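# Restock the shelf that lacks one item from desk spares

## Task

There are four low shelves, and each should end up with a cardboard box, a roll of masking tape and a yellow sponge sitting on its top. One shelf is short one of these three kinds. Take the desk's spare of that kind and set it directly on that shelf's top surface, not stacked on any item already there. All other spares stay on the desk. The robot must not tip over or finish leaning; either fails the task. The placed item must rest there by itself at the end, not be held by the robot.

## Robot and tools

ROBOT. A two-wheeled differential base (it cannot move sideways) carries a lifting column with two six-joint arms, each ending in a parallel gripper. A tilting head holds cam_head_left and cam_head_right (896x504). Each hand has a fisheye wrist camera, cam_left_wrist and cam_right_wrist (616x616). nav_camera (896x504) sits low at the front, about 0.33 m ahead and 0.22 m up. Shoulder height S = 0.90 + column_m metres. Folded, the robot is 0.73 m long, 0.62 m wide and S + 0.43 m tall, and its front is 0.40 m ahead of the column.

FRAMES. The base frame has its origin on the floor under the column, between the drive wheels: x forward, y left, z up. left_hand and right_hand are reported in it. Each is the point where the fingers meet; the tips lie 8 mm beyond it. The hand's z axis points along the fingers and its y axis along the opening (quat_wxyz). The odometry frame is the base frame at scene start. base_odometry counts wheel rotation only, so slip shows up as travel. Heading runs -3.142 to 3.142, with left positive.

execute_actions. Argument "actions" is a list holding one action or none; an empty list just reports state and images. "cameras" is a list of camera names, or "all"; null or omitted also means all, and [] means none. An action may contain:
- "base": exactly one relative command, measured from where the base last reported itself. translate_m is a straight drive in metres, forward positive, -3 to 3. rotate_rad is an on-the-spot turn in radians, counter-clockwise (left) positive, -3.2 to 3.2.
- "joints": a single dictionary covering both arms, mapping joint names to absolute targets. column_m: 0 to 0.8 m. head_tilt_rad: -0.61 to 1.308, where 0 is roughly level and positive tilts down. left_joint1_rad..left_joint6_rad and right_joint1_rad..right_joint6_rad are in radians. Their ranges are: joint1 -2.879 to 2.879, joint2 0 to 3.141, joint3 0 to 3.019, joint4 -1.692 to 1.57, joint5 -1.57 to 1.57, joint6 -2.094 to 2.094. left_gripper_m and right_gripper_m set the fingertip gap, 0 (closed) to 0.093 m.
- "speeds": caps for this action only. translate_m is 0.05 to 0.8 m/s and rotate_rad 0.1 to 1 rad/s; the maximum is the default. Speeds do not slow the arms.
The motions in one action start together. A base move needing more than 8.667 s is refused, and no action runs past 15 s. An unknown key or out-of-range value rejects the whole call. A joint you omit may keep pushing toward its earlier target. If a result reports a stop, any later calls in the same reply are skipped.

Other tools. wait: seconds, 0 to 10. zoom_image: camera plus region [x0, y0, x1, y1] in pixels of that camera's latest image, at most 504x504. read_manual: only licence texts. finished_scene: pass the scene number. It cannot be undone, so call it only once the goal holds steadily.

ARM GEOMETRY. Set joint1 to -1.57 (left) or 1.57 (right) and joints 5 and 6 to 0. The arm then moves in a vertical plane facing forward, 0.23 m to that side. Let a = j2 - 0.35, b = 1.05 + j2 - j3 and c = b - j4 (at c = 1.57 the fingers point straight down). The hand is then 0.12 + 0.39 sin a + 0.38 cos b + 0.25 cos c m ahead of the column and S + 0.39 cos a - 0.38 sin b - 0.25 sin c m high. For example, j2, j3, j4 = 0.93, 0.78, 0.14 gives 0.60 m ahead and 0.25 m below S. In practice the hand sags up to 5 cm lower and nearer, or about 12 cm when carrying a heavy or far-out load; trust the reported hand position. Positive joint1 swings the hand forward and down toward the robot's left. Positive joint5 swings the hand to the right, and positive joint6 rolls it clockwise as seen from behind.

REACH AND LOADS. An empty hand reaches about 1 m, and down to 0.99 m below S. For the floor, put column_m at 0.3, extend the hand 0.45 to 0.5 m ahead with fingers down, then lower the column. Below 0.4 m height, the base housing is in the way of hands nearer than 0.45 m. Don't move arms while column_m is under 0.3. With fingers down, light objects (up to 0.3 kg) can be carried 0.6 m ahead; heavier ones need to be nearer and lower. Overloaded arms droop and report time_out or off_target.

GRIPPER. The fingers are 7 cm long, and the gripper body is 10 cm wide and 7 cm thick. The wrist camera juts 11 cm from the centre line on one side. To grasp, command a gap smaller than the object; off_target is then normal. If the reading stays 0.002 m or more above the target, something is held.

FRICTION. A change under about 0.03 rad (0.08 for joints 2 and 3) may not move the joint at all. For gentle contact, step by about 0.05 rad per call, measured from your previous target.

RESULTS. base_status and joint_status report done, off_target, contact_stop, time_out, not_followed or limit_stop_at_motor_heat. "joint command not followed" means a safety check withheld that arm's targets. To clear it, back the joints it moved off by 0.05 rad or more, or drive away from whatever blocks them. on_its_own describes uncommanded behaviour; its "held at" gives a target, not a position. If turned_by_wheels and turned_by_imu differ by more than about 4% and at least 0.05 rad, the base hit something or slipped. base_tilt is in degrees. motor_effort lists only left_wheel and right_wheel. wheel_motors_off is 1 when the wheel drive is off. A blocked arm keeps pushing and heats up; resend its reported positions to relax it, though a loaded arm sinks slightly each time. Motor temperatures: MOTOR HOT appears from 85 °C, and at 100 °C the arm lets go and falls.

COLUMN AND BASE. Lowering the column halts with contact_stop once a hand or held object touches down. After that it will not descend again until raised 0.2 m. If the base stalls (contact_stop), back off 0.05 m before trying again. Tabletops more than 0.30 m up but over 0.26 m below S can slide over the housing and hit the column. Pushing hard for about 3 s switches off the wheels for 2 s.

AVOID. Never let the arms collide or press on each other. Don't drop, fling or knock objects, and don't tip the robot. Open the gripper only once the item sits on the shelf top, then withdraw without disturbing anything. Loose objects may get an occasional small nudge from outside.

Each tool is called as name(argument=value, ...), one argument or row to a line, values as JSON.

## Session

execute_actions(
  actions=[
    {"joints":{"head_tilt_rad":0.3}},
  ],
  cameras=["cam_head_left","nav_camera"],
)

execute_actions(
  actions=[
    {"base":{"rotate_rad":1.3}},
  ],
  cameras=["cam_head_left"],
)

execute_actions(
  actions=[
    {"base":{"rotate_rad":1.3}},
  ],
  cameras=["cam_head_left"],
)

execute_actions(
  actions=[
    {"base":{"rotate_rad":1.3}},
  ],
  cameras=["cam_head_left"],
)

execute_actions(
  actions=[
    {"base":{"rotate_rad":1.3}},
  ],
  cameras=["cam_head_left"],
)

Scene clock: 0.87 s.
Motor temperatures (°C, as the motors report them): left_arm=[20 23 22 24 23 22] | right_arm=[20 23 21 24 21 21]
base_odometry: x=+0.000 y=+0.000 heading=+0.000 (m, m, rad; odometry frame)
turned_by_wheels: +0.000 (rad since the last result)
turned_by_imu: +0.000 (rad since the last result)
base_tilt: forward=+0.3 right=+0.2 (deg)
base_status: not commanded
joint_positions: column_m=+0.553 head_tilt_rad=+0.319 left_joint1_rad=-1.569 left_joint2_rad=+0.891 left_joint3_rad=+0.386 left_joint4_rad=-0.887 left_joint5_rad=-0.054 left_joint6_rad=+0.085 left_gripper_m=+0.095 right_joint1_rad=+1.563 right_joint2_rad=+0.862 right_joint3_rad=+0.420 right_joint4_rad=-0.948 right_joint5_rad=+0.018 right_joint6_rad=-0.027 right_gripper_m=+0.094
joint_status: all done
wheel_motors_off: 0
motor_effort: left_wheel=+3(3) right_wheel=+2(3) (%)
left_hand: x=+0.1431 y=+0.2342 z=+1.2435 quat_wxyz=(+0.421, -0.049, -0.906, -0.007) (m; base frame)
right_hand: x=+0.1574 y=-0.2301 z=+1.2500 quat_wxyz=(+0.420, +0.013, -0.907, +0.005) (m; base frame)
pictures: cam_head_left, nav_camera
camera_calibration (this result's frames):
cam_head_left: T_world_to_cam=[[0.111192, -0.992985, -0.0402232, 0.10898], [-0.351869, -0.00148437, -0.936048, 1.46218], [0.929422, 0.118234, -0.349565, 0.420154], [0, 0, 0, 1]] pos_world=[0.111878, 0.0607093, 1.51993]
Images, in order (width x height): cam_head_left 896x504, nav_camera 896x504.

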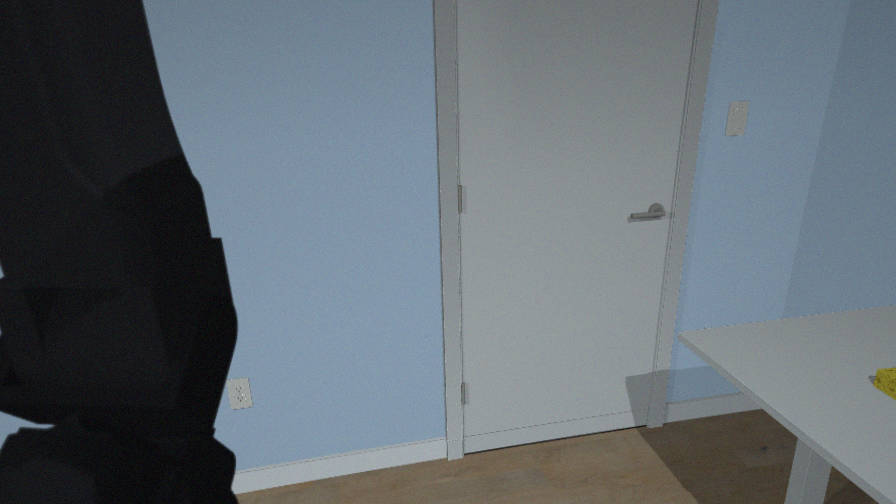

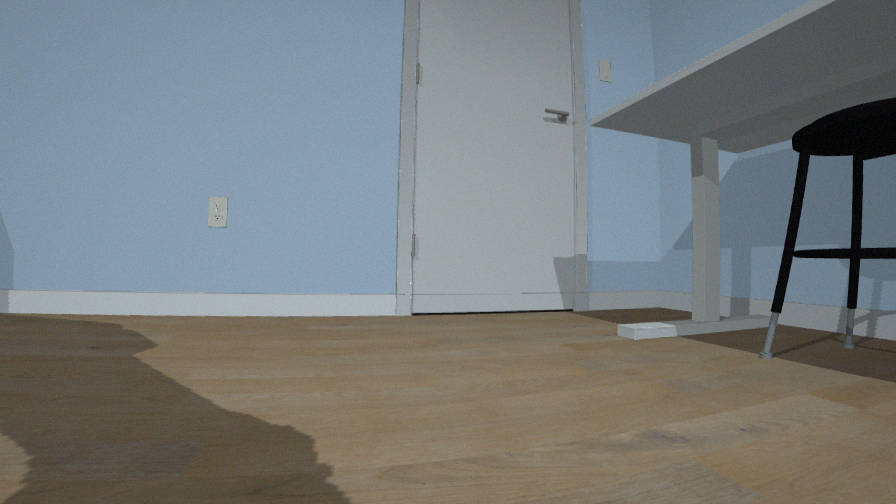

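Scene clock: 3.73 s.
Motor temperatures (°C, as the motors report them): left_arm=[20 23 22 24 23 22] | right_arm=[20 23 21 24 21 21]
base_odometry: x=+0.000 y=+0.000 heading=+1.299 (m, m, rad; odometry frame)
turned_by_wheels: +1.299 (rad since the last result)
turned_by_imu: +1.307 (rad since the last result)
base_tilt: forward=+0.3 right=+0.2 (deg)
base_status: done
joint_positions: column_m=+0.553 head_tilt_rad=+0.319 left_joint1_rad=-1.569 left_joint2_rad=+0.891 left_joint3_rad=+0.386 left_joint4_rad=-0.887 left_joint5_rad=-0.054 left_joint6_rad=+0.085 left_gripper_m=+0.095 right_joint1_rad=+1.563 right_joint2_rad=+0.862 right_joint3_rad=+0.420 right_joint4_rad=-0.948 right_joint5_rad=+0.018 right_joint6_rad=-0.027 right_gripper_m=+0.094
joint_status: not commanded
wheel_motors_off: 0
motor_effort: left_wheel=-6(46) right_wheel=+6(49) (%)
left_hand: x=+0.1431 y=+0.2342 z=+1.2435 quat_wxyz=(+0.421, -0.049, -0.906, -0.007) (m; base frame)
right_hand: x=+0.1574 y=-0.2301 z=+1.2500 quat_wxyz=(+0.420, +0.013, -0.907, +0.005) (m; base frame)
pictures: cam_head_left
camera_calibration (this result's frames):
cam_head_left: T_world_to_cam=[[0.111194, -0.992985, -0.0402167, 0.10897], [-0.351814, -0.00148437, -0.936069, 1.46221], [0.929442, 0.118234, -0.34951, 0.420069], [0, 0, 0, 1]] pos_world=[0.111879, 0.0607093, 1.51993]
Images, in order (width x height): cam_head_left 896x504.

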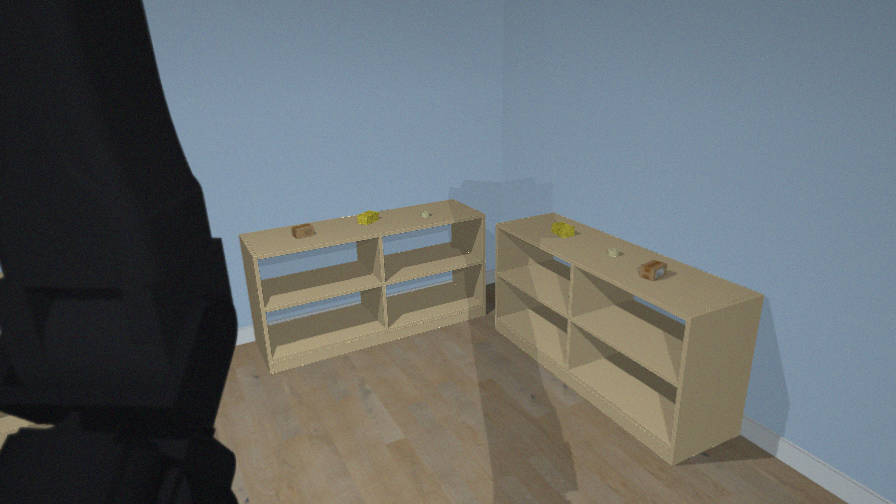

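Scene clock: 6.60 s.
Motor temperatures (°C, as the motors report them): left_arm=[20 23 22 24 23 22] | right_arm=[20 23 21 24 21 21]
base_odometry: x=+0.000 y=+0.000 heading=+2.598 (m, m, rad; odometry frame)
turned_by_wheels: +1.299 (rad since the last result)
turned_by_imu: +1.310 (rad since the last result)
base_tilt: forward=+0.3 right=+0.2 (deg)
base_status: done
joint_positions: column_m=+0.553 head_tilt_rad=+0.319 left_joint1_rad=-1.569 left_joint2_rad=+0.891 left_joint3_rad=+0.386 left_joint4_rad=-0.887 left_joint5_rad=-0.054 left_joint6_rad=+0.085 left_gripper_m=+0.095 right_joint1_rad=+1.563 right_joint2_rad=+0.862 right_joint3_rad=+0.420 right_joint4_rad=-0.948 right_joint5_rad=+0.018 right_joint6_rad=-0.027 right_gripper_m=+0.094
joint_status: not commanded
wheel_motors_off: 0
motor_effort: left_wheel=-7(29) right_wheel=+6(25) (%)
left_hand: x=+0.1431 y=+0.2342 z=+1.2435 quat_wxyz=(+0.421, -0.049, -0.906, -0.007) (m; base frame)
right_hand: x=+0.1574 y=-0.2301 z=+1.2500 quat_wxyz=(+0.420, +0.013, -0.907, +0.005) (m; base frame)
pictures: cam_head_left
camera_calibration (this result's frames):
cam_head_left: T_world_to_cam=[[0.111194, -0.992985, -0.0402156, 0.108968], [-0.351805, -0.00148437, -0.936072, 1.46221], [0.929446, 0.118234, -0.349502, 0.420055], [0, 0, 0, 1]] pos_world=[0.111879, 0.0607093, 1.51993]
Images, in order (width x height): cam_head_left 896x504.

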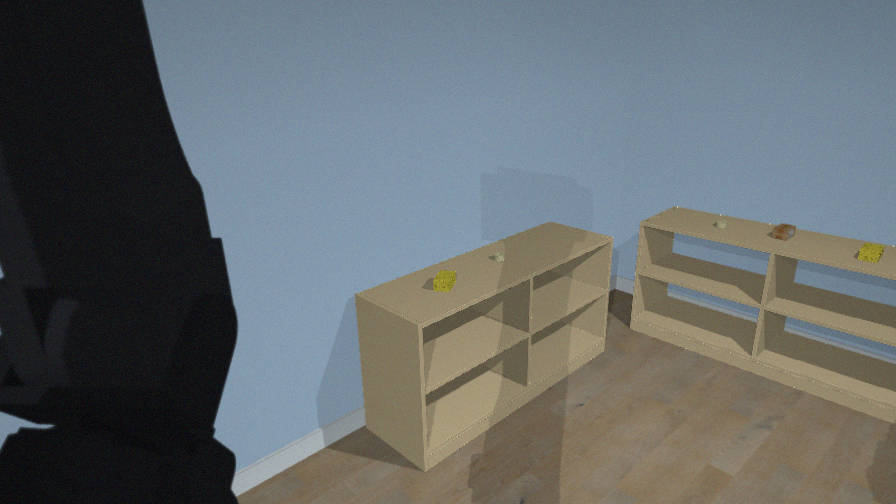

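Scene clock: 9.47 s.
Motor temperatures (°C, as the motors report them): left_arm=[20 23 22 24 23 22] | right_arm=[20 23 21 24 21 21]
base_odometry: x=+0.000 y=+0.000 heading=-2.387 (m, m, rad; odometry frame)
turned_by_wheels: +1.299 (rad since the last result)
turned_by_imu: +1.310 (rad since the last result)
base_tilt: forward=+0.3 right=+0.2 (deg)
base_status: done
joint_positions: column_m=+0.553 head_tilt_rad=+0.319 left_joint1_rad=-1.569 left_joint2_rad=+0.891 left_joint3_rad=+0.386 left_joint4_rad=-0.887 left_joint5_rad=-0.054 left_joint6_rad=+0.085 left_gripper_m=+0.095 right_joint1_rad=+1.563 right_joint2_rad=+0.862 right_joint3_rad=+0.420 right_joint4_rad=-0.948 right_joint5_rad=+0.018 right_joint6_rad=-0.027 right_gripper_m=+0.094
joint_status: not commanded
wheel_motors_off: 0
motor_effort: left_wheel=-6(30) right_wheel=+5(25) (%)
left_hand: x=+0.1431 y=+0.2342 z=+1.2435 quat_wxyz=(+0.421, -0.049, -0.906, -0.007) (m; base frame)
right_hand: x=+0.1574 y=-0.2301 z=+1.2500 quat_wxyz=(+0.420, +0.013, -0.907, +0.005) (m; base frame)
pictures: cam_head_left
camera_calibration (this result's frames):
cam_head_left: T_world_to_cam=[[0.111195, -0.992985, -0.0402147, 0.108967], [-0.351797, -0.00148437, -0.936075, 1.46222], [0.929448, 0.118234, -0.349494, 0.420043], [0, 0, 0, 1]] pos_world=[0.111879, 0.0607093, 1.51993]
Images, in order (width x height): cam_head_left 896x504.

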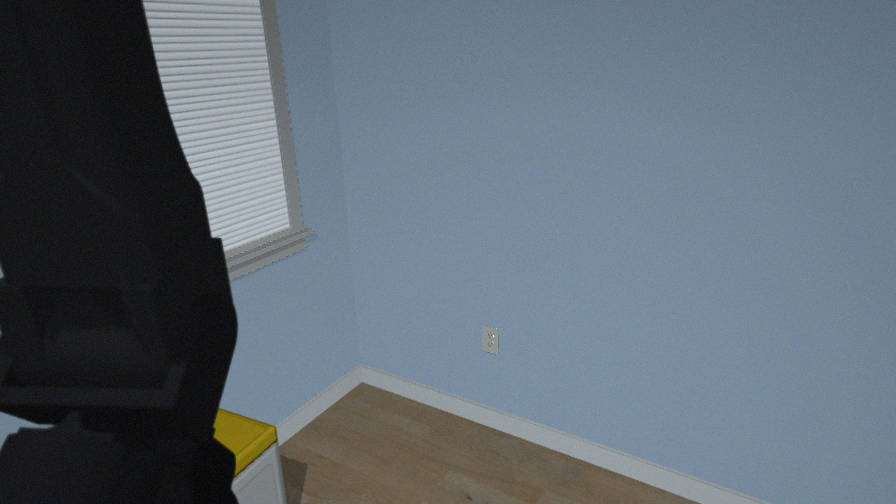

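Scene clock: 12.33 s.
Motor temperatures (°C, as the motors report them): left_arm=[20 23 22 24 23 22] | right_arm=[20 23 21 24 21 21]
base_odometry: x=+0.000 y=+0.000 heading=-1.088 (m, m, rad; odometry frame)
turned_by_wheels: +1.299 (rad since the last result)
turned_by_imu: +1.310 (rad since the last result)
base_tilt: forward=+0.3 right=+0.2 (deg)
base_status: done
joint_positions: column_m=+0.553 head_tilt_rad=+0.319 left_joint1_rad=-1.569 left_joint2_rad=+0.891 left_joint3_rad=+0.386 left_joint4_rad=-0.887 left_joint5_rad=-0.054 left_joint6_rad=+0.085 left_gripper_m=+0.095 right_joint1_rad=+1.563 right_joint2_rad=+0.862 right_joint3_rad=+0.420 right_joint4_rad=-0.948 right_joint5_rad=+0.018 right_joint6_rad=-0.027 right_gripper_m=+0.094
joint_status: not commanded
wheel_motors_off: 0
motor_effort: left_wheel=-6(29) right_wheel=+5(25) (%)
left_hand: x=+0.1431 y=+0.2342 z=+1.2435 quat_wxyz=(+0.421, -0.049, -0.906, -0.007) (m; base frame)
right_hand: x=+0.1574 y=-0.2301 z=+1.2500 quat_wxyz=(+0.420, +0.013, -0.907, +0.005) (m; base frame)
pictures: cam_head_left
camera_calibration (this result's frames):
cam_head_left: T_world_to_cam=[[0.111195, -0.992985, -0.040214, 0.108966], [-0.351791, -0.00148437, -0.936077, 1.46222], [0.929451, 0.118234, -0.349488, 0.420034], [0, 0, 0, 1]] pos_world=[0.111879, 0.0607093, 1.51993]
Images, in order (width x height): cam_head_left 896x504.

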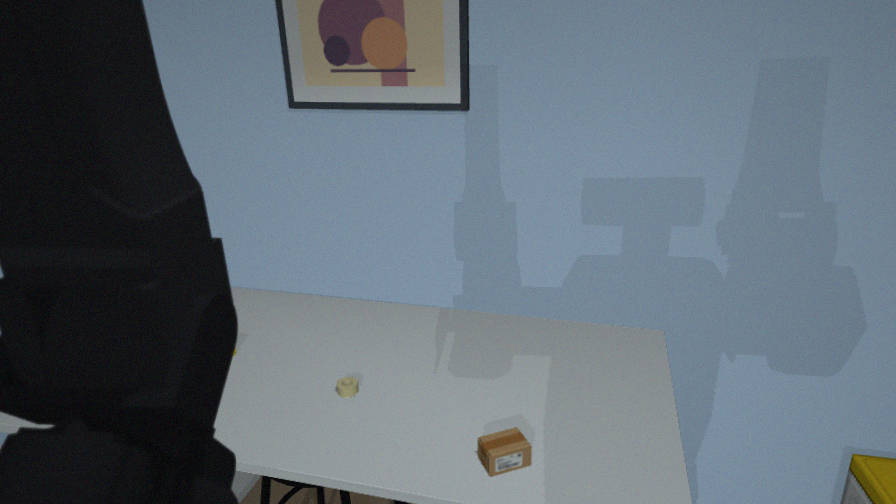

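execute_actions(
  actions=[
    {"base":{"rotate_rad":-0.15},"joints":{"head_tilt_rad":0.8,"left_joint2_rad":1.55,"left_joint3_rad":1.7,"left_joint4_rad":-0.67,"left_joint5_rad":0,"left_joint6_rad":0}},
  ],
  cameras=[],
)

execute_actions(
  actions=[
    {"base":{"translate_m":0.2},"joints":{"column_m":0.45}},
  ],
)

Scene clock: 15.20 s.
Motor temperatures (°C, as the motors report them): left_arm=[20 23 22 24 23 22] | right_arm=[20 23 21 24 21 21]
base_odometry: x=+0.000 y=+0.000 heading=-1.237 (m, m, rad; odometry frame)
turned_by_wheels: -0.149 (rad since the last result)
turned_by_imu: -0.152 (rad since the last result)
base_tilt: forward=+0.3 right=+0.2 (deg)
base_status: done
joint_positions: column_m=+0.553 head_tilt_rad=+0.802 left_joint1_rad=-1.569 left_joint2_rad=+1.551 left_joint3_rad=+1.690 left_joint4_rad=-0.673 left_joint5_rad=-0.002 left_joint6_rad=+0.012 left_gripper_m=+0.095 right_joint1_rad=+1.563 right_joint2_rad=+0.862 right_joint3_rad=+0.420 right_joint4_rad=-0.948 right_joint5_rad=+0.018 right_joint6_rad=-0.027 right_gripper_m=+0.094
joint_status: all done
wheel_motors_off: 0
motor_effort: left_wheel=+8(24) right_wheel=-6(23) (%)
left_hand: x=+0.7155 y=+0.2258 z=+1.0458 quat_wxyz=(+0.005, -0.005, -1.000, -0.001) (m; base frame)
right_hand: x=+0.1574 y=-0.2301 z=+1.2500 quat_wxyz=(+0.420, +0.013, -0.907, +0.005) (m; base frame)
pictures: none
No camera images: the call's "cameras" was empty. Leave "cameras" out to get every camera's image.

Scene clock: 17.23 s.
Motor temperatures (°C, as the motors report them): left_arm=[20 24 22 24 23 22] | right_arm=[20 23 21 24 21 21]
base_odometry: x=+0.066 y=-0.189 heading=-1.234 (m, m, rad; odometry frame)
turned_by_wheels: +0.002 (rad since the last result)
turned_by_imu: +0.002 (rad since the last result)
base_tilt: forward=+0.3 right=+0.2 (deg)
base_status: done
joint_positions: column_m=+0.450 head_tilt_rad=+0.802 left_joint1_rad=-1.569 left_joint2_rad=+1.551 left_joint3_rad=+1.690 left_joint4_rad=-0.673 left_joint5_rad=-0.001 left_joint6_rad=+0.012 left_gripper_m=+0.095 right_joint1_rad=+1.563 right_joint2_rad=+0.862 right_joint3_rad=+0.422 right_joint4_rad=-0.948 right_joint5_rad=+0.018 right_joint6_rad=-0.027 right_gripper_m=+0.094
joint_status: all done
wheel_motors_off: 0
motor_effort: left_wheel=+1(68) right_wheel=-1(53) (%)
left_hand: x=+0.7161 y=+0.2257 z=+0.9432 quat_wxyz=(+0.005, -0.005, -1.000, -0.001) (m; base frame)
right_hand: x=+0.1582 y=-0.2301 z=+1.1470 quat_wxyz=(+0.419, +0.013, -0.908, +0.005) (m; base frame)
pictures: cam_head_left, cam_head_right, cam_left_wrist, cam_right_wrist, nav_camera
camera_calibration (this result's frames):
cam_head_left: T_world_to_cam=[[0.0797942, -0.992985, -0.0872603, 0.173963], [-0.746326, -0.00148437, -0.665579, 0.997333], [0.66078, 0.118234, -0.741209, 0.960079], [0, 0, 0, 1]] pos_world=[0.0960533, 0.0607093, 1.3906]
cam_head_right: T_world_to_cam=[[0.0840971, -0.993703, -0.0740467, 0.0313464], [-0.745335, -0.0134087, -0.666555, 0.999652], [0.661365, 0.111245, -0.741769, 0.96195], [0, 0, 0, 1]] pos_world=[0.106239, -0.0624591, 1.38219]
cam_left_wrist: T_world_to_cam=[[0.00126006, -0.999984, 0.00554132, 0.222673], [-0.802137, 0.00229821, 0.597135, 0.0114591], [-0.597138, -0.00519733, -0.802121, 1.31097], [0, 0, 0, 1]] pos_world=[0.791741, 0.229456, 1.04348]
cam_right_wrist: T_world_to_cam=[[0.0259578, -0.999663, 0.000238009, -0.231084], [-0.0823939, -0.00190221, 0.996598, -1.1287], [-0.996262, -0.0258891, -0.0824155, 0.374073], [0, 0, 0, 1]] pos_world=[0.285675, -0.223469, 1.15574]
Images, in order (width x height): cam_head_left 896x504, cam_head_right 896x504, cam_left_wrist 616x616, cam_right_wrist 616x616, nav_camera 896x504.

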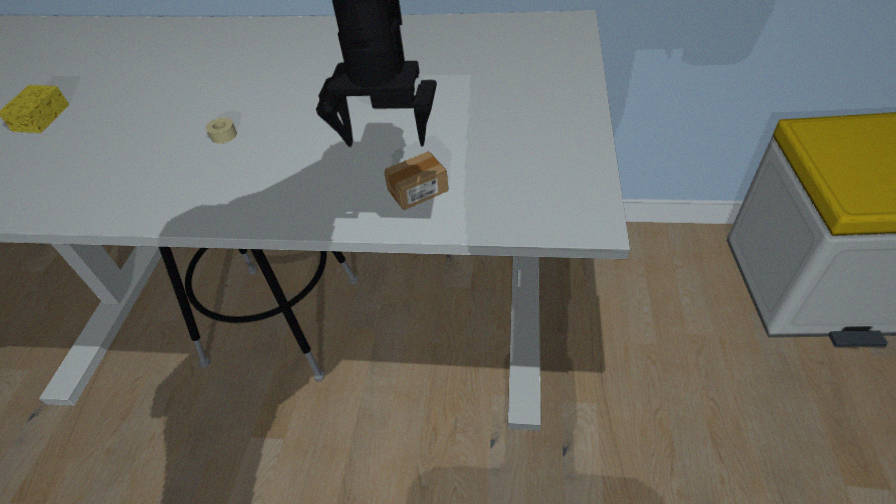

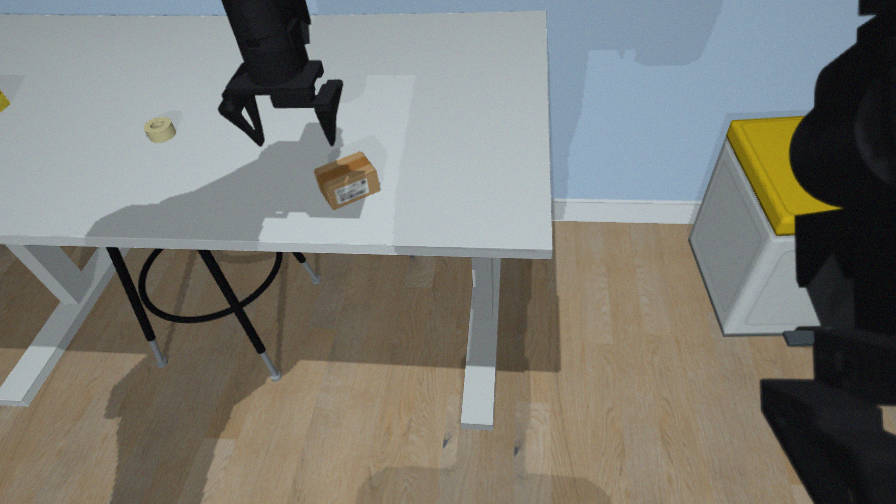

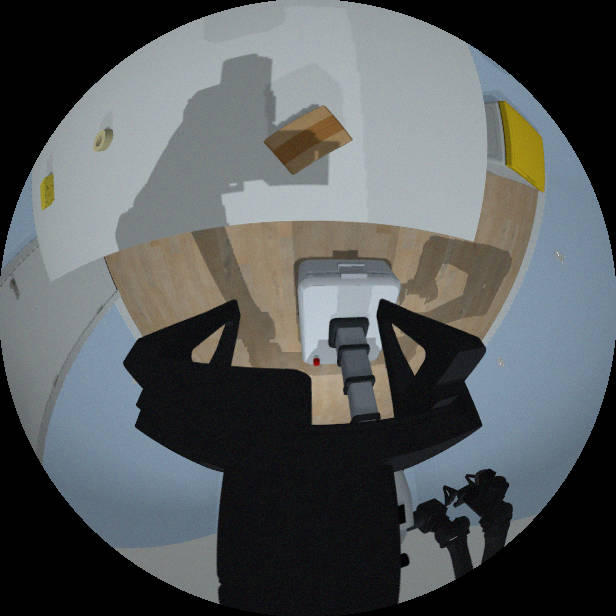

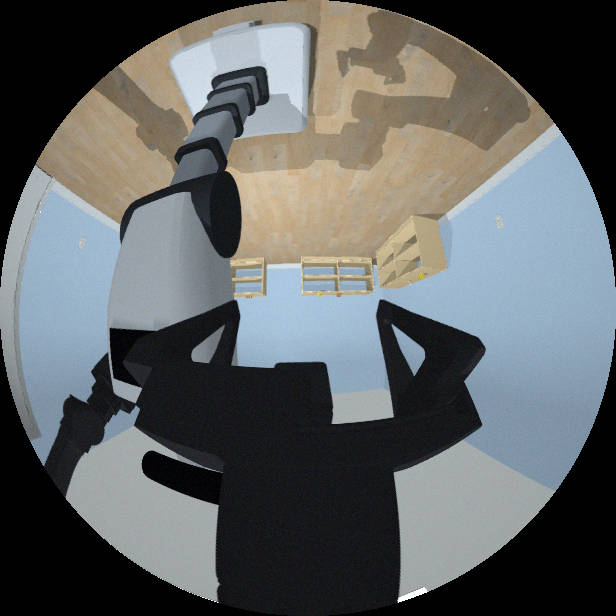

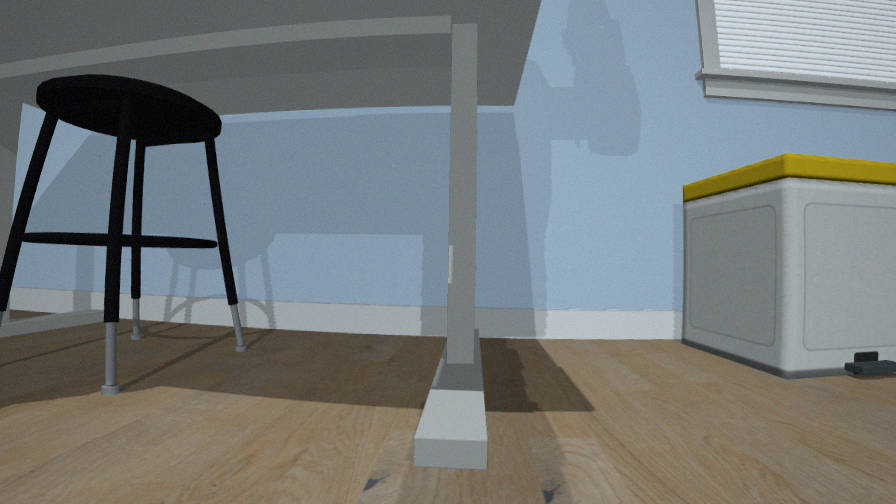

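execute_actions(
  actions=[
    {"base":{"translate_m":0.125},"joints":{"column_m":0.35,"left_joint6_rad":1.03}},
  ],
  cameras=["cam_head_right","cam_left_wrist"],
)

Scene clock: 20.17 s.
Motor temperatures (°C, as the motors report them): left_arm=[20 24 23 24 23 22] | right_arm=[20 23 21 24 21 21]
base_odometry: x=+0.107 y=-0.307 heading=-1.233 (m, m, rad; odometry frame)
turned_by_wheels: +0.002 (rad since the last result)
turned_by_imu: +0.001 (rad since the last result)
base_tilt: forward=+0.3 right=+0.3 (deg)
base_status: done
joint_positions: column_m=+0.350 head_tilt_rad=+0.802 left_joint1_rad=-1.569 left_joint2_rad=+1.551 left_joint3_rad=+1.691 left_joint4_rad=-0.672 left_joint5_rad=-0.001 left_joint6_rad=+1.017 left_gripper_m=+0.095 right_joint1_rad=+1.563 right_joint2_rad=+0.862 right_joint3_rad=+0.422 right_joint4_rad=-0.948 right_joint5_rad=+0.018 right_joint6_rad=-0.027 right_gripper_m=+0.094
joint_status: all done
wheel_motors_off: 0
motor_effort: left_wheel=+2(60) right_wheel=-2(50) (%)
left_hand: x=+0.7167 y=+0.2257 z=+0.8434 quat_wxyz=(+0.004, -0.487, -0.874, +0.001) (m; base frame)
right_hand: x=+0.1584 y=-0.2301 z=+1.0470 quat_wxyz=(+0.419, +0.013, -0.908, +0.005) (m; base frame)
pictures: cam_head_right, cam_left_wrist
camera_calibration (this result's frames):
cam_head_right: T_world_to_cam=[[0.0840878, -0.993703, -0.0740573, 0.0239566], [-0.745419, -0.0134087, -0.666462, 0.932879], [0.661272, 0.111245, -0.741852, 0.887893], [0, 0, 0, 1]] pos_world=[0.106233, -0.0624591, 1.28219]
cam_left_wrist: T_world_to_cam=[[-0.843716, -0.536628, 0.0131678, 0.717779], [-0.424824, 0.682525, 0.594714, -0.350335], [-0.328127, 0.496176, -0.80383, 0.926759], [0, 0, 0, 1]] pos_world=[0.760866, 0.164457, 0.943854]
Images, in order (width x height): cam_head_right 896x504, cam_left_wrist 616x616.

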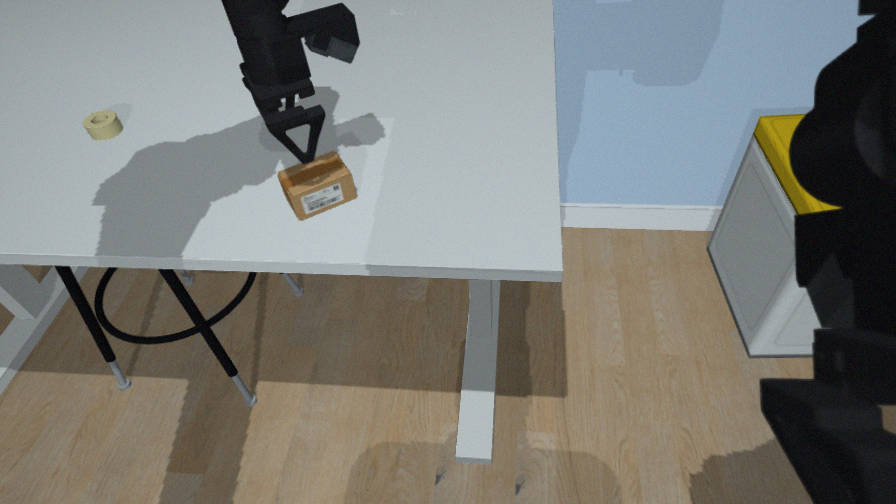

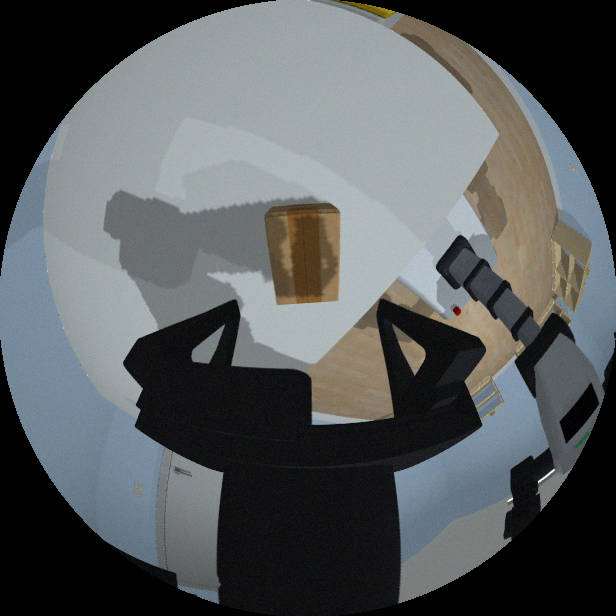

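execute_actions(
  actions=[
    {"joints":{"column_m":0.26}},
  ],
  cameras=["cam_head_right","cam_left_wrist"],
)

execute_actions(
  actions=[
    {"joints":{"left_gripper_m":0.03}},
  ],
  cameras=["cam_head_right"],
)

Scene clock: 23.00 s.
Motor temperatures (°C, as the motors report them): left_arm=[20 25 23 24 23 22] | right_arm=[20 23 21 24 21 21]
base_odometry: x=+0.107 y=-0.307 heading=-1.233 (m, m, rad; odometry frame)
turned_by_wheels: +0.000 (rad since the last result)
turned_by_imu: -0.001 (rad since the last result)
base_tilt: forward=+0.3 right=+0.2 (deg)
base_status: not commanded
joint_positions: column_m=+0.260 head_tilt_rad=+0.802 left_joint1_rad=-1.569 left_joint2_rad=+1.551 left_joint3_rad=+1.691 left_joint4_rad=-0.672 left_joint5_rad=-0.001 left_joint6_rad=+1.017 left_gripper_m=+0.095 right_joint1_rad=+1.563 right_joint2_rad=+0.862 right_joint3_rad=+0.422 right_joint4_rad=-0.948 right_joint5_rad=+0.018 right_joint6_rad=-0.027 right_gripper_m=+0.094
joint_status: all done
wheel_motors_off: 0
motor_effort: left_wheel=+2(2) right_wheel=-2(2) (%)
left_hand: x=+0.7167 y=+0.2257 z=+0.7534 quat_wxyz=(+0.004, -0.487, -0.874, +0.001) (m; base frame)
right_hand: x=+0.1584 y=-0.2301 z=+0.9570 quat_wxyz=(+0.419, +0.013, -0.908, +0.005) (m; base frame)
pictures: cam_head_right, cam_left_wrist
camera_calibration (this result's frames):
cam_head_right: T_world_to_cam=[[0.0840878, -0.993703, -0.0740573, 0.0172905], [-0.745419, -0.0134087, -0.666462, 0.872889], [0.661272, 0.111245, -0.741852, 0.821117], [0, 0, 0, 1]] pos_world=[0.106233, -0.0624591, 1.19217]
cam_left_wrist: T_world_to_cam=[[-0.843716, -0.536628, 0.0131678, 0.718964], [-0.424824, 0.682525, 0.594714, -0.296803], [-0.328127, 0.496176, -0.80383, 0.854405], [0, 0, 0, 1]] pos_world=[0.760866, 0.164457, 0.853842]
Images, in order (width x height): cam_head_right 896x504, cam_left_wrist 616x616.

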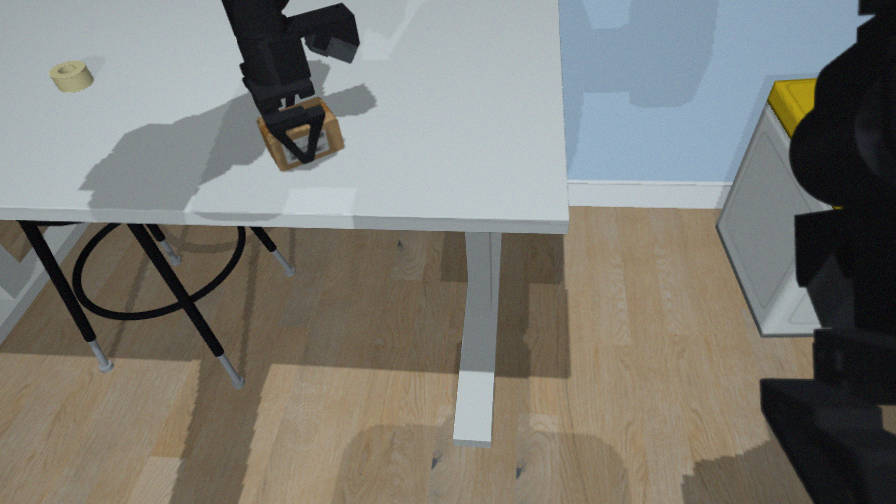

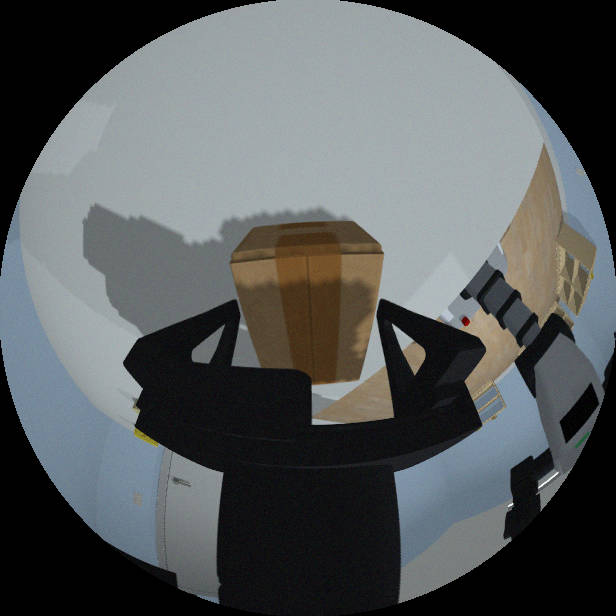

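Scene clock: 23.63 s.
Motor temperatures (°C, as the motors report them): left_arm=[20 25 23 24 23 22] | right_arm=[20 23 21 24 21 21]
base_odometry: x=+0.107 y=-0.307 heading=-1.232 (m, m, rad; odometry frame)
turned_by_wheels: +0.000 (rad since the last result)
turned_by_imu: +0.000 (rad since the last result)
base_tilt: forward=+0.3 right=+0.2 (deg)
base_status: not commanded
joint_positions: column_m=+0.260 head_tilt_rad=+0.802 left_joint1_rad=-1.569 left_joint2_rad=+1.551 left_joint3_rad=+1.691 left_joint4_rad=-0.672 left_joint5_rad=-0.002 left_joint6_rad=+1.018 left_gripper_m=+0.059 right_joint1_rad=+1.563 right_joint2_rad=+0.862 right_joint3_rad=+0.422 right_joint4_rad=-0.948 right_joint5_rad=+0.018 right_joint6_rad=-0.027 right_gripper_m=+0.094
joint_status: left_gripper_m off_target (ended at +0.059, target +0.030)
wheel_motors_off: 0
motor_effort: left_wheel=+2(2) right_wheel=-2(2) (%)
left_hand: x=+0.7167 y=+0.2258 z=+0.7534 quat_wxyz=(+0.004, -0.487, -0.873, +0.001) (m; base frame)
right_hand: x=+0.1584 y=-0.2301 z=+0.9570 quat_wxyz=(+0.419, +0.013, -0.908, +0.005) (m; base frame)
pictures: cam_head_right
camera_calibration (this result's frames):
cam_head_right: T_world_to_cam=[[0.0840878, -0.993703, -0.0740573, 0.0172906], [-0.745419, -0.0134087, -0.666462, 0.872889], [0.661272, 0.111245, -0.741852, 0.821117], [0, 0, 0, 1]] pos_world=[0.106233, -0.0624591, 1.19217]
Images, in order (width x height): cam_head_right 896x504.

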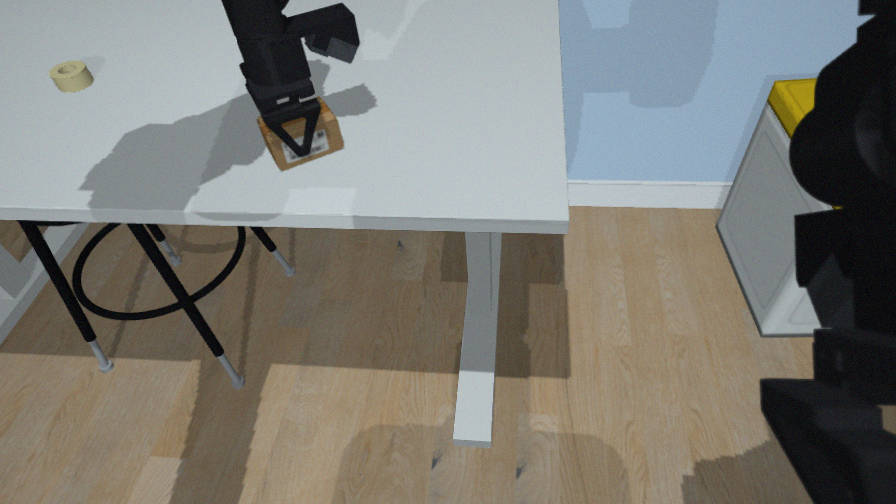

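execute_actions(
  actions=[
    {"joints":{"column_m":0.31}},
  ],
  cameras=[],
)

execute_actions(
  actions=[
    {"base":{"translate_m":-2.0}},
  ],
  cameras=[],
)

execute_actions(
  actions=[
    {"base":{"rotate_rad":-1.98},"joints":{"head_tilt_rad":0.6,"column_m":0.25}},
  ],
  cameras=[],
)

execute_actions(
  actions=[
    {"base":{"translate_m":0.6}},
  ],
  cameras=["cam_head_right","cam_head_left","nav_camera"],
)

Scene clock: 27.07 s.
Motor temperatures (°C, as the motors report them): left_arm=[20 25 23 24 23 22] | right_arm=[20 23 21 24 21 21]
base_odometry: x=+0.107 y=-0.307 heading=-1.232 (m, m, rad; odometry frame)
turned_by_wheels: +0.000 (rad since the last result)
turned_by_imu: -0.001 (rad since the last result)
base_tilt: forward=+0.3 right=+0.2 (deg)
base_status: not commanded
joint_positions: column_m=+0.310 head_tilt_rad=+0.802 left_joint1_rad=-1.569 left_joint2_rad=+1.551 left_joint3_rad=+1.691 left_joint4_rad=-0.672 left_joint5_rad=-0.002 left_joint6_rad=+1.018 left_gripper_m=+0.059 right_joint1_rad=+1.563 right_joint2_rad=+0.862 right_joint3_rad=+0.422 right_joint4_rad=-0.948 right_joint5_rad=+0.018 right_joint6_rad=-0.027 right_gripper_m=+0.094
joint_status: all done
wheel_motors_off: 0
motor_effort: left_wheel=+2(3) right_wheel=-2(2) (%)
left_hand: x=+0.7167 y=+0.2258 z=+0.8033 quat_wxyz=(+0.004, -0.487, -0.873, +0.001) (m; base frame)
right_hand: x=+0.1584 y=-0.2301 z=+1.0069 quat_wxyz=(+0.419, +0.013, -0.908, +0.005) (m; base frame)
pictures: none
No camera images: the call's "cameras" was empty. Leave "cameras" out to get every camera's image.

Scene clock: 31.80 s.
Motor temperatures (°C, as the motors report them): left_arm=[20 26 23 24 23 22] | right_arm=[20 23 21 24 21 21]
base_odometry: x=-0.558 y=+1.579 heading=-1.231 (m, m, rad; odometry frame)
turned_by_wheels: +0.001 (rad since the last result)
turned_by_imu: -0.003 (rad since the last result)
base_tilt: forward=+0.3 right=+0.3 (deg)
base_status: done
joint_positions: column_m=+0.310 head_tilt_rad=+0.803 left_joint1_rad=-1.569 left_joint2_rad=+1.551 left_joint3_rad=+1.690 left_joint4_rad=-0.671 left_joint5_rad=-0.002 left_joint6_rad=+1.018 left_gripper_m=+0.059 right_joint1_rad=+1.563 right_joint2_rad=+0.862 right_joint3_rad=+0.420 right_joint4_rad=-0.948 right_joint5_rad=+0.018 right_joint6_rad=-0.027 right_gripper_m=+0.094
joint_status: not commanded
wheel_motors_off: 0
motor_effort: left_wheel=+2(51) right_wheel=-1(57) (%)
left_hand: x=+0.7163 y=+0.2258 z=+0.8031 quat_wxyz=(+0.004, -0.487, -0.873, +0.001) (m; base frame)
right_hand: x=+0.1574 y=-0.2301 z=+1.0072 quat_wxyz=(+0.420, +0.013, -0.907, +0.005) (m; base frame)
pictures: none
No camera images: the call's "cameras" was empty. Leave "cameras" out to get every camera's image.

Scene clock: 35.37 s.
Motor temperatures (°C, as the motors report them): left_arm=[20 26 23 24 23 22] | right_arm=[20 23 21 24 21 21]
base_odometry: x=-0.558 y=+1.579 heading=+3.073 (m, m, rad; odometry frame)
turned_by_wheels: -1.979 (rad since the last result)
turned_by_imu: -1.995 (rad since the last result)
base_tilt: forward=+0.3 right=+0.2 (deg)
base_status: done
joint_positions: column_m=+0.250 head_tilt_rad=+0.618 left_joint1_rad=-1.572 left_joint2_rad=+1.551 left_joint3_rad=+1.690 left_joint4_rad=-0.671 left_joint5_rad=-0.001 left_joint6_rad=+1.018 left_gripper_m=+0.060 right_joint1_rad=+1.563 right_joint2_rad=+0.862 right_joint3_rad=+0.420 right_joint4_rad=-0.948 right_joint5_rad=+0.018 right_joint6_rad=-0.027 right_gripper_m=+0.094
joint_status: all done
wheel_motors_off: 0
motor_effort: left_wheel=+6(64) right_wheel=-5(44) (%)
left_hand: x=+0.7163 y=+0.2236 z=+0.7433 quat_wxyz=(+0.003, -0.488, -0.873, +0.002) (m; base frame)
right_hand: x=+0.1574 y=-0.2301 z=+0.9473 quat_wxyz=(+0.420, +0.013, -0.907, +0.005) (m; base frame)
pictures: none
No camera images: the call's "cameras" was empty. Leave "cameras" out to get every camera's image.

Scene clock: 38.23 s.
Motor temperatures (°C, as the motors report them): left_arm=[20 26 24 24 23 22] | right_arm=[20 23 21 24 21 21]
base_odometry: x=-1.156 y=+1.621 heading=+3.073 (m, m, rad; odometry frame)
turned_by_wheels: +0.000 (rad since the last result)
turned_by_imu: +0.000 (rad since the last result)
base_tilt: forward=+0.3 right=+0.2 (deg)
base_status: done
joint_positions: column_m=+0.250 head_tilt_rad=+0.617 left_joint1_rad=-1.572 left_joint2_rad=+1.551 left_joint3_rad=+1.691 left_joint4_rad=-0.671 left_joint5_rad=-0.001 left_joint6_rad=+1.018 left_gripper_m=+0.060 right_joint1_rad=+1.563 right_joint2_rad=+0.862 right_joint3_rad=+0.422 right_joint4_rad=-0.948 right_joint5_rad=+0.018 right_joint6_rad=-0.027 right_gripper_m=+0.094
joint_status: not commanded
wheel_motors_off: 0
motor_effort: left_wheel=-1(61) right_wheel=+1(49) (%)
left_hand: x=+0.7167 y=+0.2236 z=+0.7433 quat_wxyz=(+0.003, -0.488, -0.873, +0.002) (m; base frame)
right_hand: x=+0.1586 y=-0.2301 z=+0.9469 quat_wxyz=(+0.419, +0.013, -0.908, +0.005) (m; base frame)
pictures: cam_head_left, cam_head_right, nav_camera
camera_calibration (this result's frames):
cam_head_left: T_world_to_cam=[[0.0945146, -0.992985, -0.0710526, 0.135743], [-0.610818, -0.00148437, -0.79177, 1.01343], [0.78611, 0.118234, -0.606673, 0.639294], [0, 0, 0, 1]] pos_world=[0.103637, 0.0607093, 1.19989]
cam_head_right: T_world_to_cam=[[0.0963075, -0.993703, -0.0572722, -0.00480607], [-0.609664, -0.0134087, -0.792547, 1.0153], [0.786788, 0.111245, -0.607116, 0.640903], [0, 0, 0, 1]] pos_world=[0.1152, -0.0624591, 1.1935]
Images, in order (width x height): cam_head_left 896x504, cam_head_right 896x504, nav_camera 896x504.

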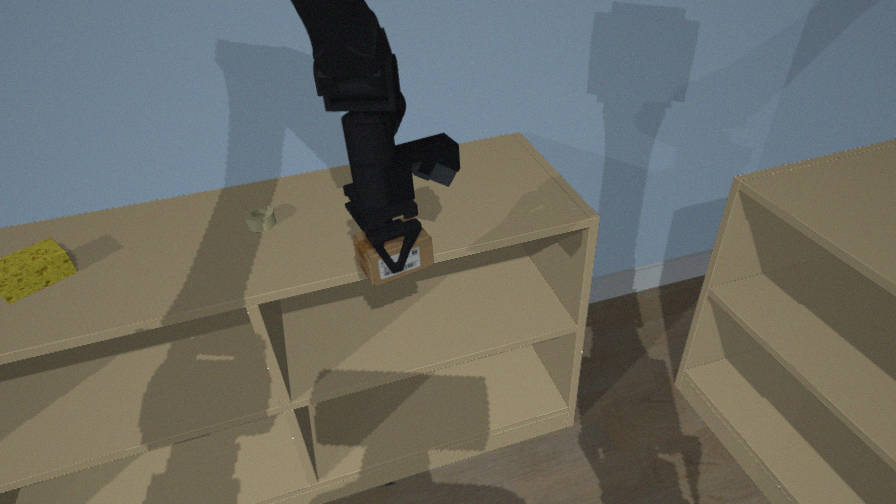

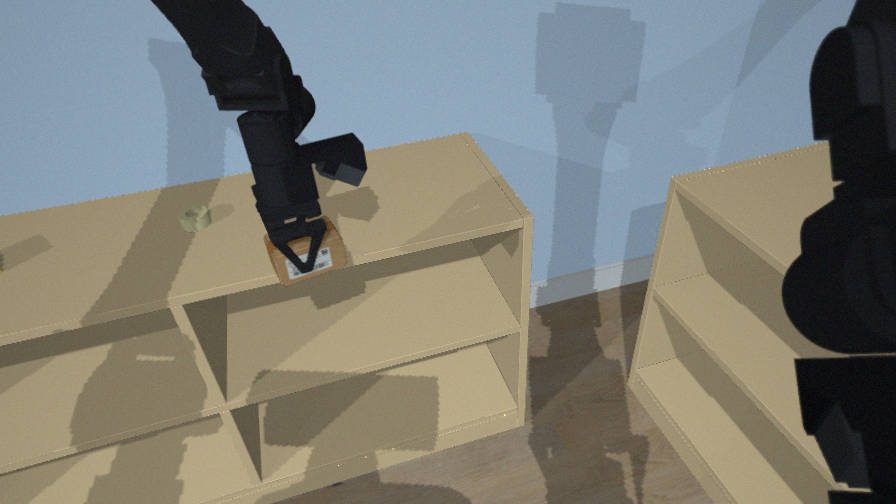

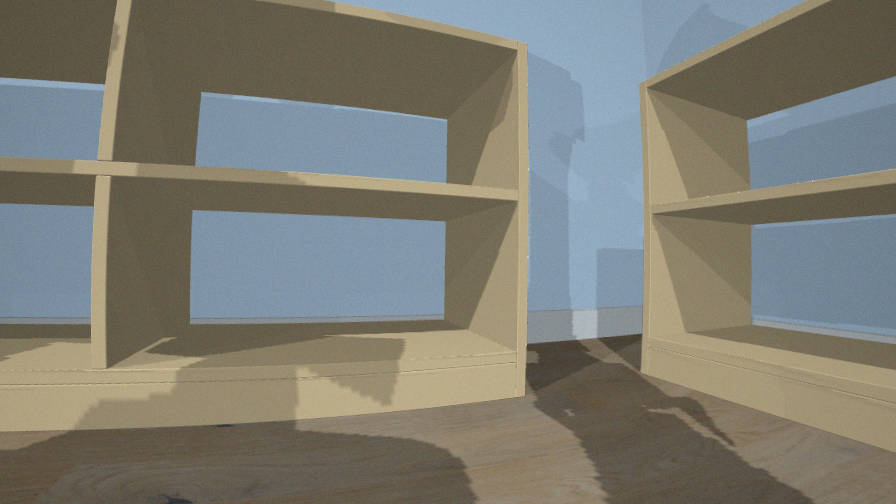

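execute_actions(
  actions=[
    {"base":{"translate_m":0.29},"joints":{"column_m":0.2}},
  ],
  cameras=[],
)

execute_actions(
  actions=[
    {"joints":{"column_m":0.145}},
  ],
  cameras=["cam_head_right","cam_left_wrist"],
)

Scene clock: 41.27 s.
Motor temperatures (°C, as the motors report them): left_arm=[20 26 24 24 23 22] | right_arm=[20 23 21 24 21 21]
base_odometry: x=-1.446 y=+1.641 heading=+3.073 (m, m, rad; odometry frame)
turned_by_wheels: +0.000 (rad since the last result)
turned_by_imu: -0.001 (rad since the last result)
base_tilt: forward=+0.3 right=+0.2 (deg)
base_status: done
joint_positions: column_m=+0.200 head_tilt_rad=+0.617 left_joint1_rad=-1.572 left_joint2_rad=+1.551 left_joint3_rad=+1.691 left_joint4_rad=-0.670 left_joint5_rad=-0.001 left_joint6_rad=+1.018 left_gripper_m=+0.060 right_joint1_rad=+1.563 right_joint2_rad=+0.862 right_joint3_rad=+0.423 right_joint4_rad=-0.948 right_joint5_rad=+0.018 right_joint6_rad=-0.027 right_gripper_m=+0.094
joint_status: all done
wheel_motors_off: 0
motor_effort: left_wheel=-1(40) right_wheel=+1(29) (%)
left_hand: x=+0.7168 y=+0.2236 z=+0.6933 quat_wxyz=(+0.003, -0.488, -0.873, +0.002) (m; base frame)
right_hand: x=+0.1589 y=-0.2301 z=+0.8969 quat_wxyz=(+0.419, +0.013, -0.908, +0.005) (m; base frame)
pictures: none
No camera images: the call's "cameras" was empty. Leave "cameras" out to get every camera's image.

Scene clock: 42.57 s.
Motor temperatures (°C, as the motors report them): left_arm=[20 26 24 24 23 22] | right_arm=[20 23 21 24 21 21]
base_odometry: x=-1.446 y=+1.641 heading=+3.073 (m, m, rad; odometry frame)
turned_by_wheels: +0.000 (rad since the last result)
turned_by_imu: +0.000 (rad since the last result)
base_tilt: forward=+0.3 right=+0.2 (deg)
base_status: not commanded
joint_positions: column_m=+0.145 head_tilt_rad=+0.617 left_joint1_rad=-1.572 left_joint2_rad=+1.544 left_joint3_rad=+1.691 left_joint4_rad=-0.673 left_joint5_rad=-0.001 left_joint6_rad=+1.018 left_gripper_m=+0.060 right_joint1_rad=+1.563 right_joint2_rad=+0.862 right_joint3_rad=+0.423 right_joint4_rad=-0.948 right_joint5_rad=+0.018 right_joint6_rad=-0.027 right_gripper_m=+0.094
joint_status: all done
wheel_motors_off: 0
motor_effort: left_wheel=+0(1) right_wheel=+2(3) (%)
left_hand: x=+0.7191 y=+0.2236 z=+0.6423 quat_wxyz=(+0.001, -0.488, -0.873, +0.001) (m; base frame)
right_hand: x=+0.1589 y=-0.2301 z=+0.8419 quat_wxyz=(+0.419, +0.013, -0.908, +0.005) (m; base frame)
pictures: cam_head_right, cam_left_wrist
camera_calibration (this result's frames):
cam_head_right: T_world_to_cam=[[0.0963149, -0.993703, -0.0572598, -0.0108337], [-0.609562, -0.0134087, -0.792625, 0.932171], [0.786866, 0.111245, -0.607014, 0.57704], [0, 0, 0, 1]] pos_world=[0.115206, -0.0624591, 1.08851]
cam_left_wrist: T_world_to_cam=[[-0.845007, -0.534662, 0.00995906, 0.723911], [-0.42665, 0.685293, 0.590207, -0.224648], [-0.322386, 0.49448, -0.807191, 0.76535], [0, 0, 0, 1]] pos_world=[0.762602, 0.162547, 0.743163]
Images, in order (width x height): cam_head_right 896x504, cam_left_wrist 616x616.

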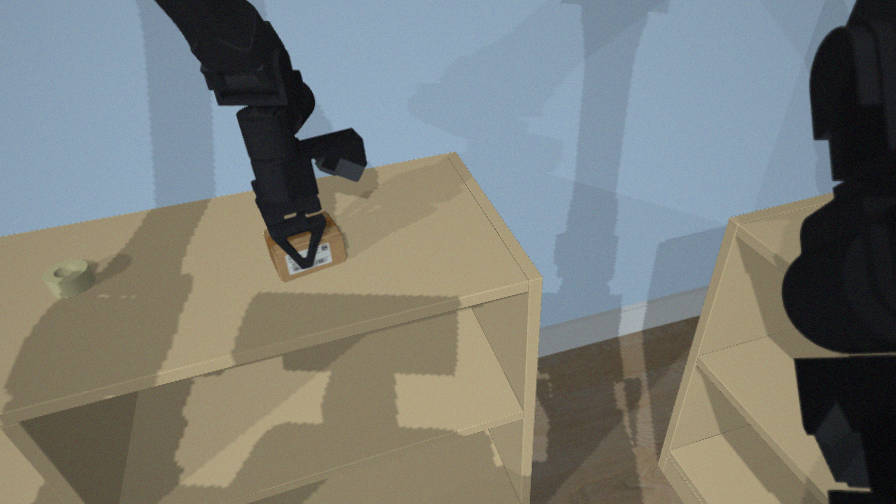

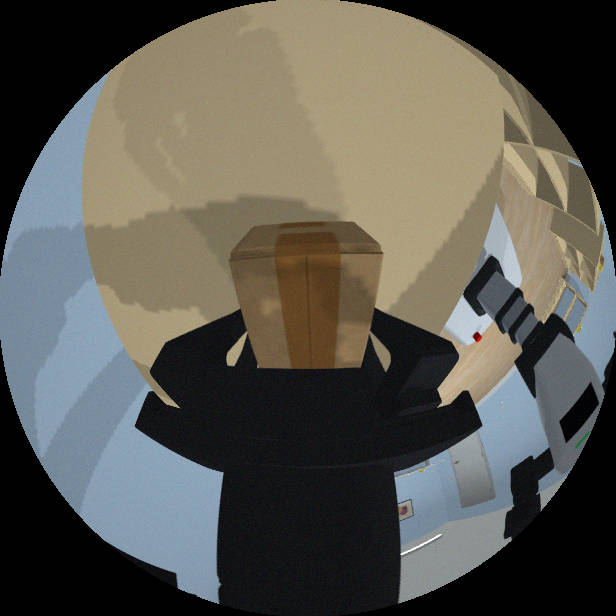

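Touched.

execute_actions(
  actions=[
    {"joints":{"left_gripper_m":0.093}},
  ],
  cameras=[],
)

execute_actions(
  actions=[
    {"joints":{"column_m":0.23}},
  ],
  cameras=[],
)

finished_scene(
  scene=1,
)

Scene clock: 44.73 s.
Motor temperatures (°C, as the motors report them): left_arm=[20 26 24 24 23 22] | right_arm=[20 23 21 24 21 21]
base_odometry: x=-1.446 y=+1.641 heading=+3.073 (m, m, rad; odometry frame)
turned_by_wheels: +0.000 (rad since the last result)
turned_by_imu: -0.001 (rad since the last result)
base_tilt: forward=+0.3 right=+0.2 (deg)
base_status: not commanded
joint_positions: column_m=+0.145 head_tilt_rad=+0.617 left_joint1_rad=-1.572 left_joint2_rad=+1.544 left_joint3_rad=+1.691 left_joint4_rad=-0.673 left_joint5_rad=-0.001 left_joint6_rad=+1.018 left_gripper_m=+0.093 right_joint1_rad=+1.563 right_joint2_rad=+0.862 right_joint3_rad=+0.423 right_joint4_rad=-0.948 right_joint5_rad=+0.018 right_joint6_rad=-0.027 right_gripper_m=+0.094
joint_status: all done
wheel_motors_off: 0
motor_effort: left_wheel=-1(2) right_wheel=+2(2) (%)
left_hand: x=+0.7191 y=+0.2236 z=+0.6423 quat_wxyz=(+0.001, -0.488, -0.873, +0.001) (m; base frame)
right_hand: x=+0.1589 y=-0.2301 z=+0.8419 quat_wxyz=(+0.419, +0.013, -0.908, +0.005) (m; base frame)
pictures: none
No camera images: the call's "cameras" was empty. Leave "cameras" out to get every camera's image.

Scene clock: 46.43 s.
Motor temperatures (°C, as the motors report them): left_arm=[20 26 24 24 23 22] | right_arm=[20 23 21 24 21 21]
base_odometry: x=-1.446 y=+1.641 heading=+3.073 (m, m, rad; odometry frame)
turned_by_wheels: +0.000 (rad since the last result)
turned_by_imu: -0.001 (rad since the last result)
base_tilt: forward=+0.3 right=+0.2 (deg)
base_status: not commanded
joint_positions: column_m=+0.230 head_tilt_rad=+0.617 left_joint1_rad=-1.572 left_joint2_rad=+1.544 left_joint3_rad=+1.691 left_joint4_rad=-0.673 left_joint5_rad=-0.001 left_joint6_rad=+1.018 left_gripper_m=+0.093 right_joint1_rad=+1.563 right_joint2_rad=+0.862 right_joint3_rad=+0.423 right_joint4_rad=-0.948 right_joint5_rad=+0.018 right_joint6_rad=-0.027 right_gripper_m=+0.094
joint_status: all done
wheel_motors_off: 0
motor_effort: left_wheel=-2(1) right_wheel=+2(2) (%)
left_hand: x=+0.7191 y=+0.2236 z=+0.7272 quat_wxyz=(+0.001, -0.488, -0.873, +0.001) (m; base frame)
right_hand: x=+0.1589 y=-0.2301 z=+0.9268 quat_wxyz=(+0.419, +0.013, -0.908, +0.005) (m; base frame)
pictures: none
No camera images: the call's "cameras" was empty. Leave "cameras" out to get every camera's image.

The scene is finished: the task was done.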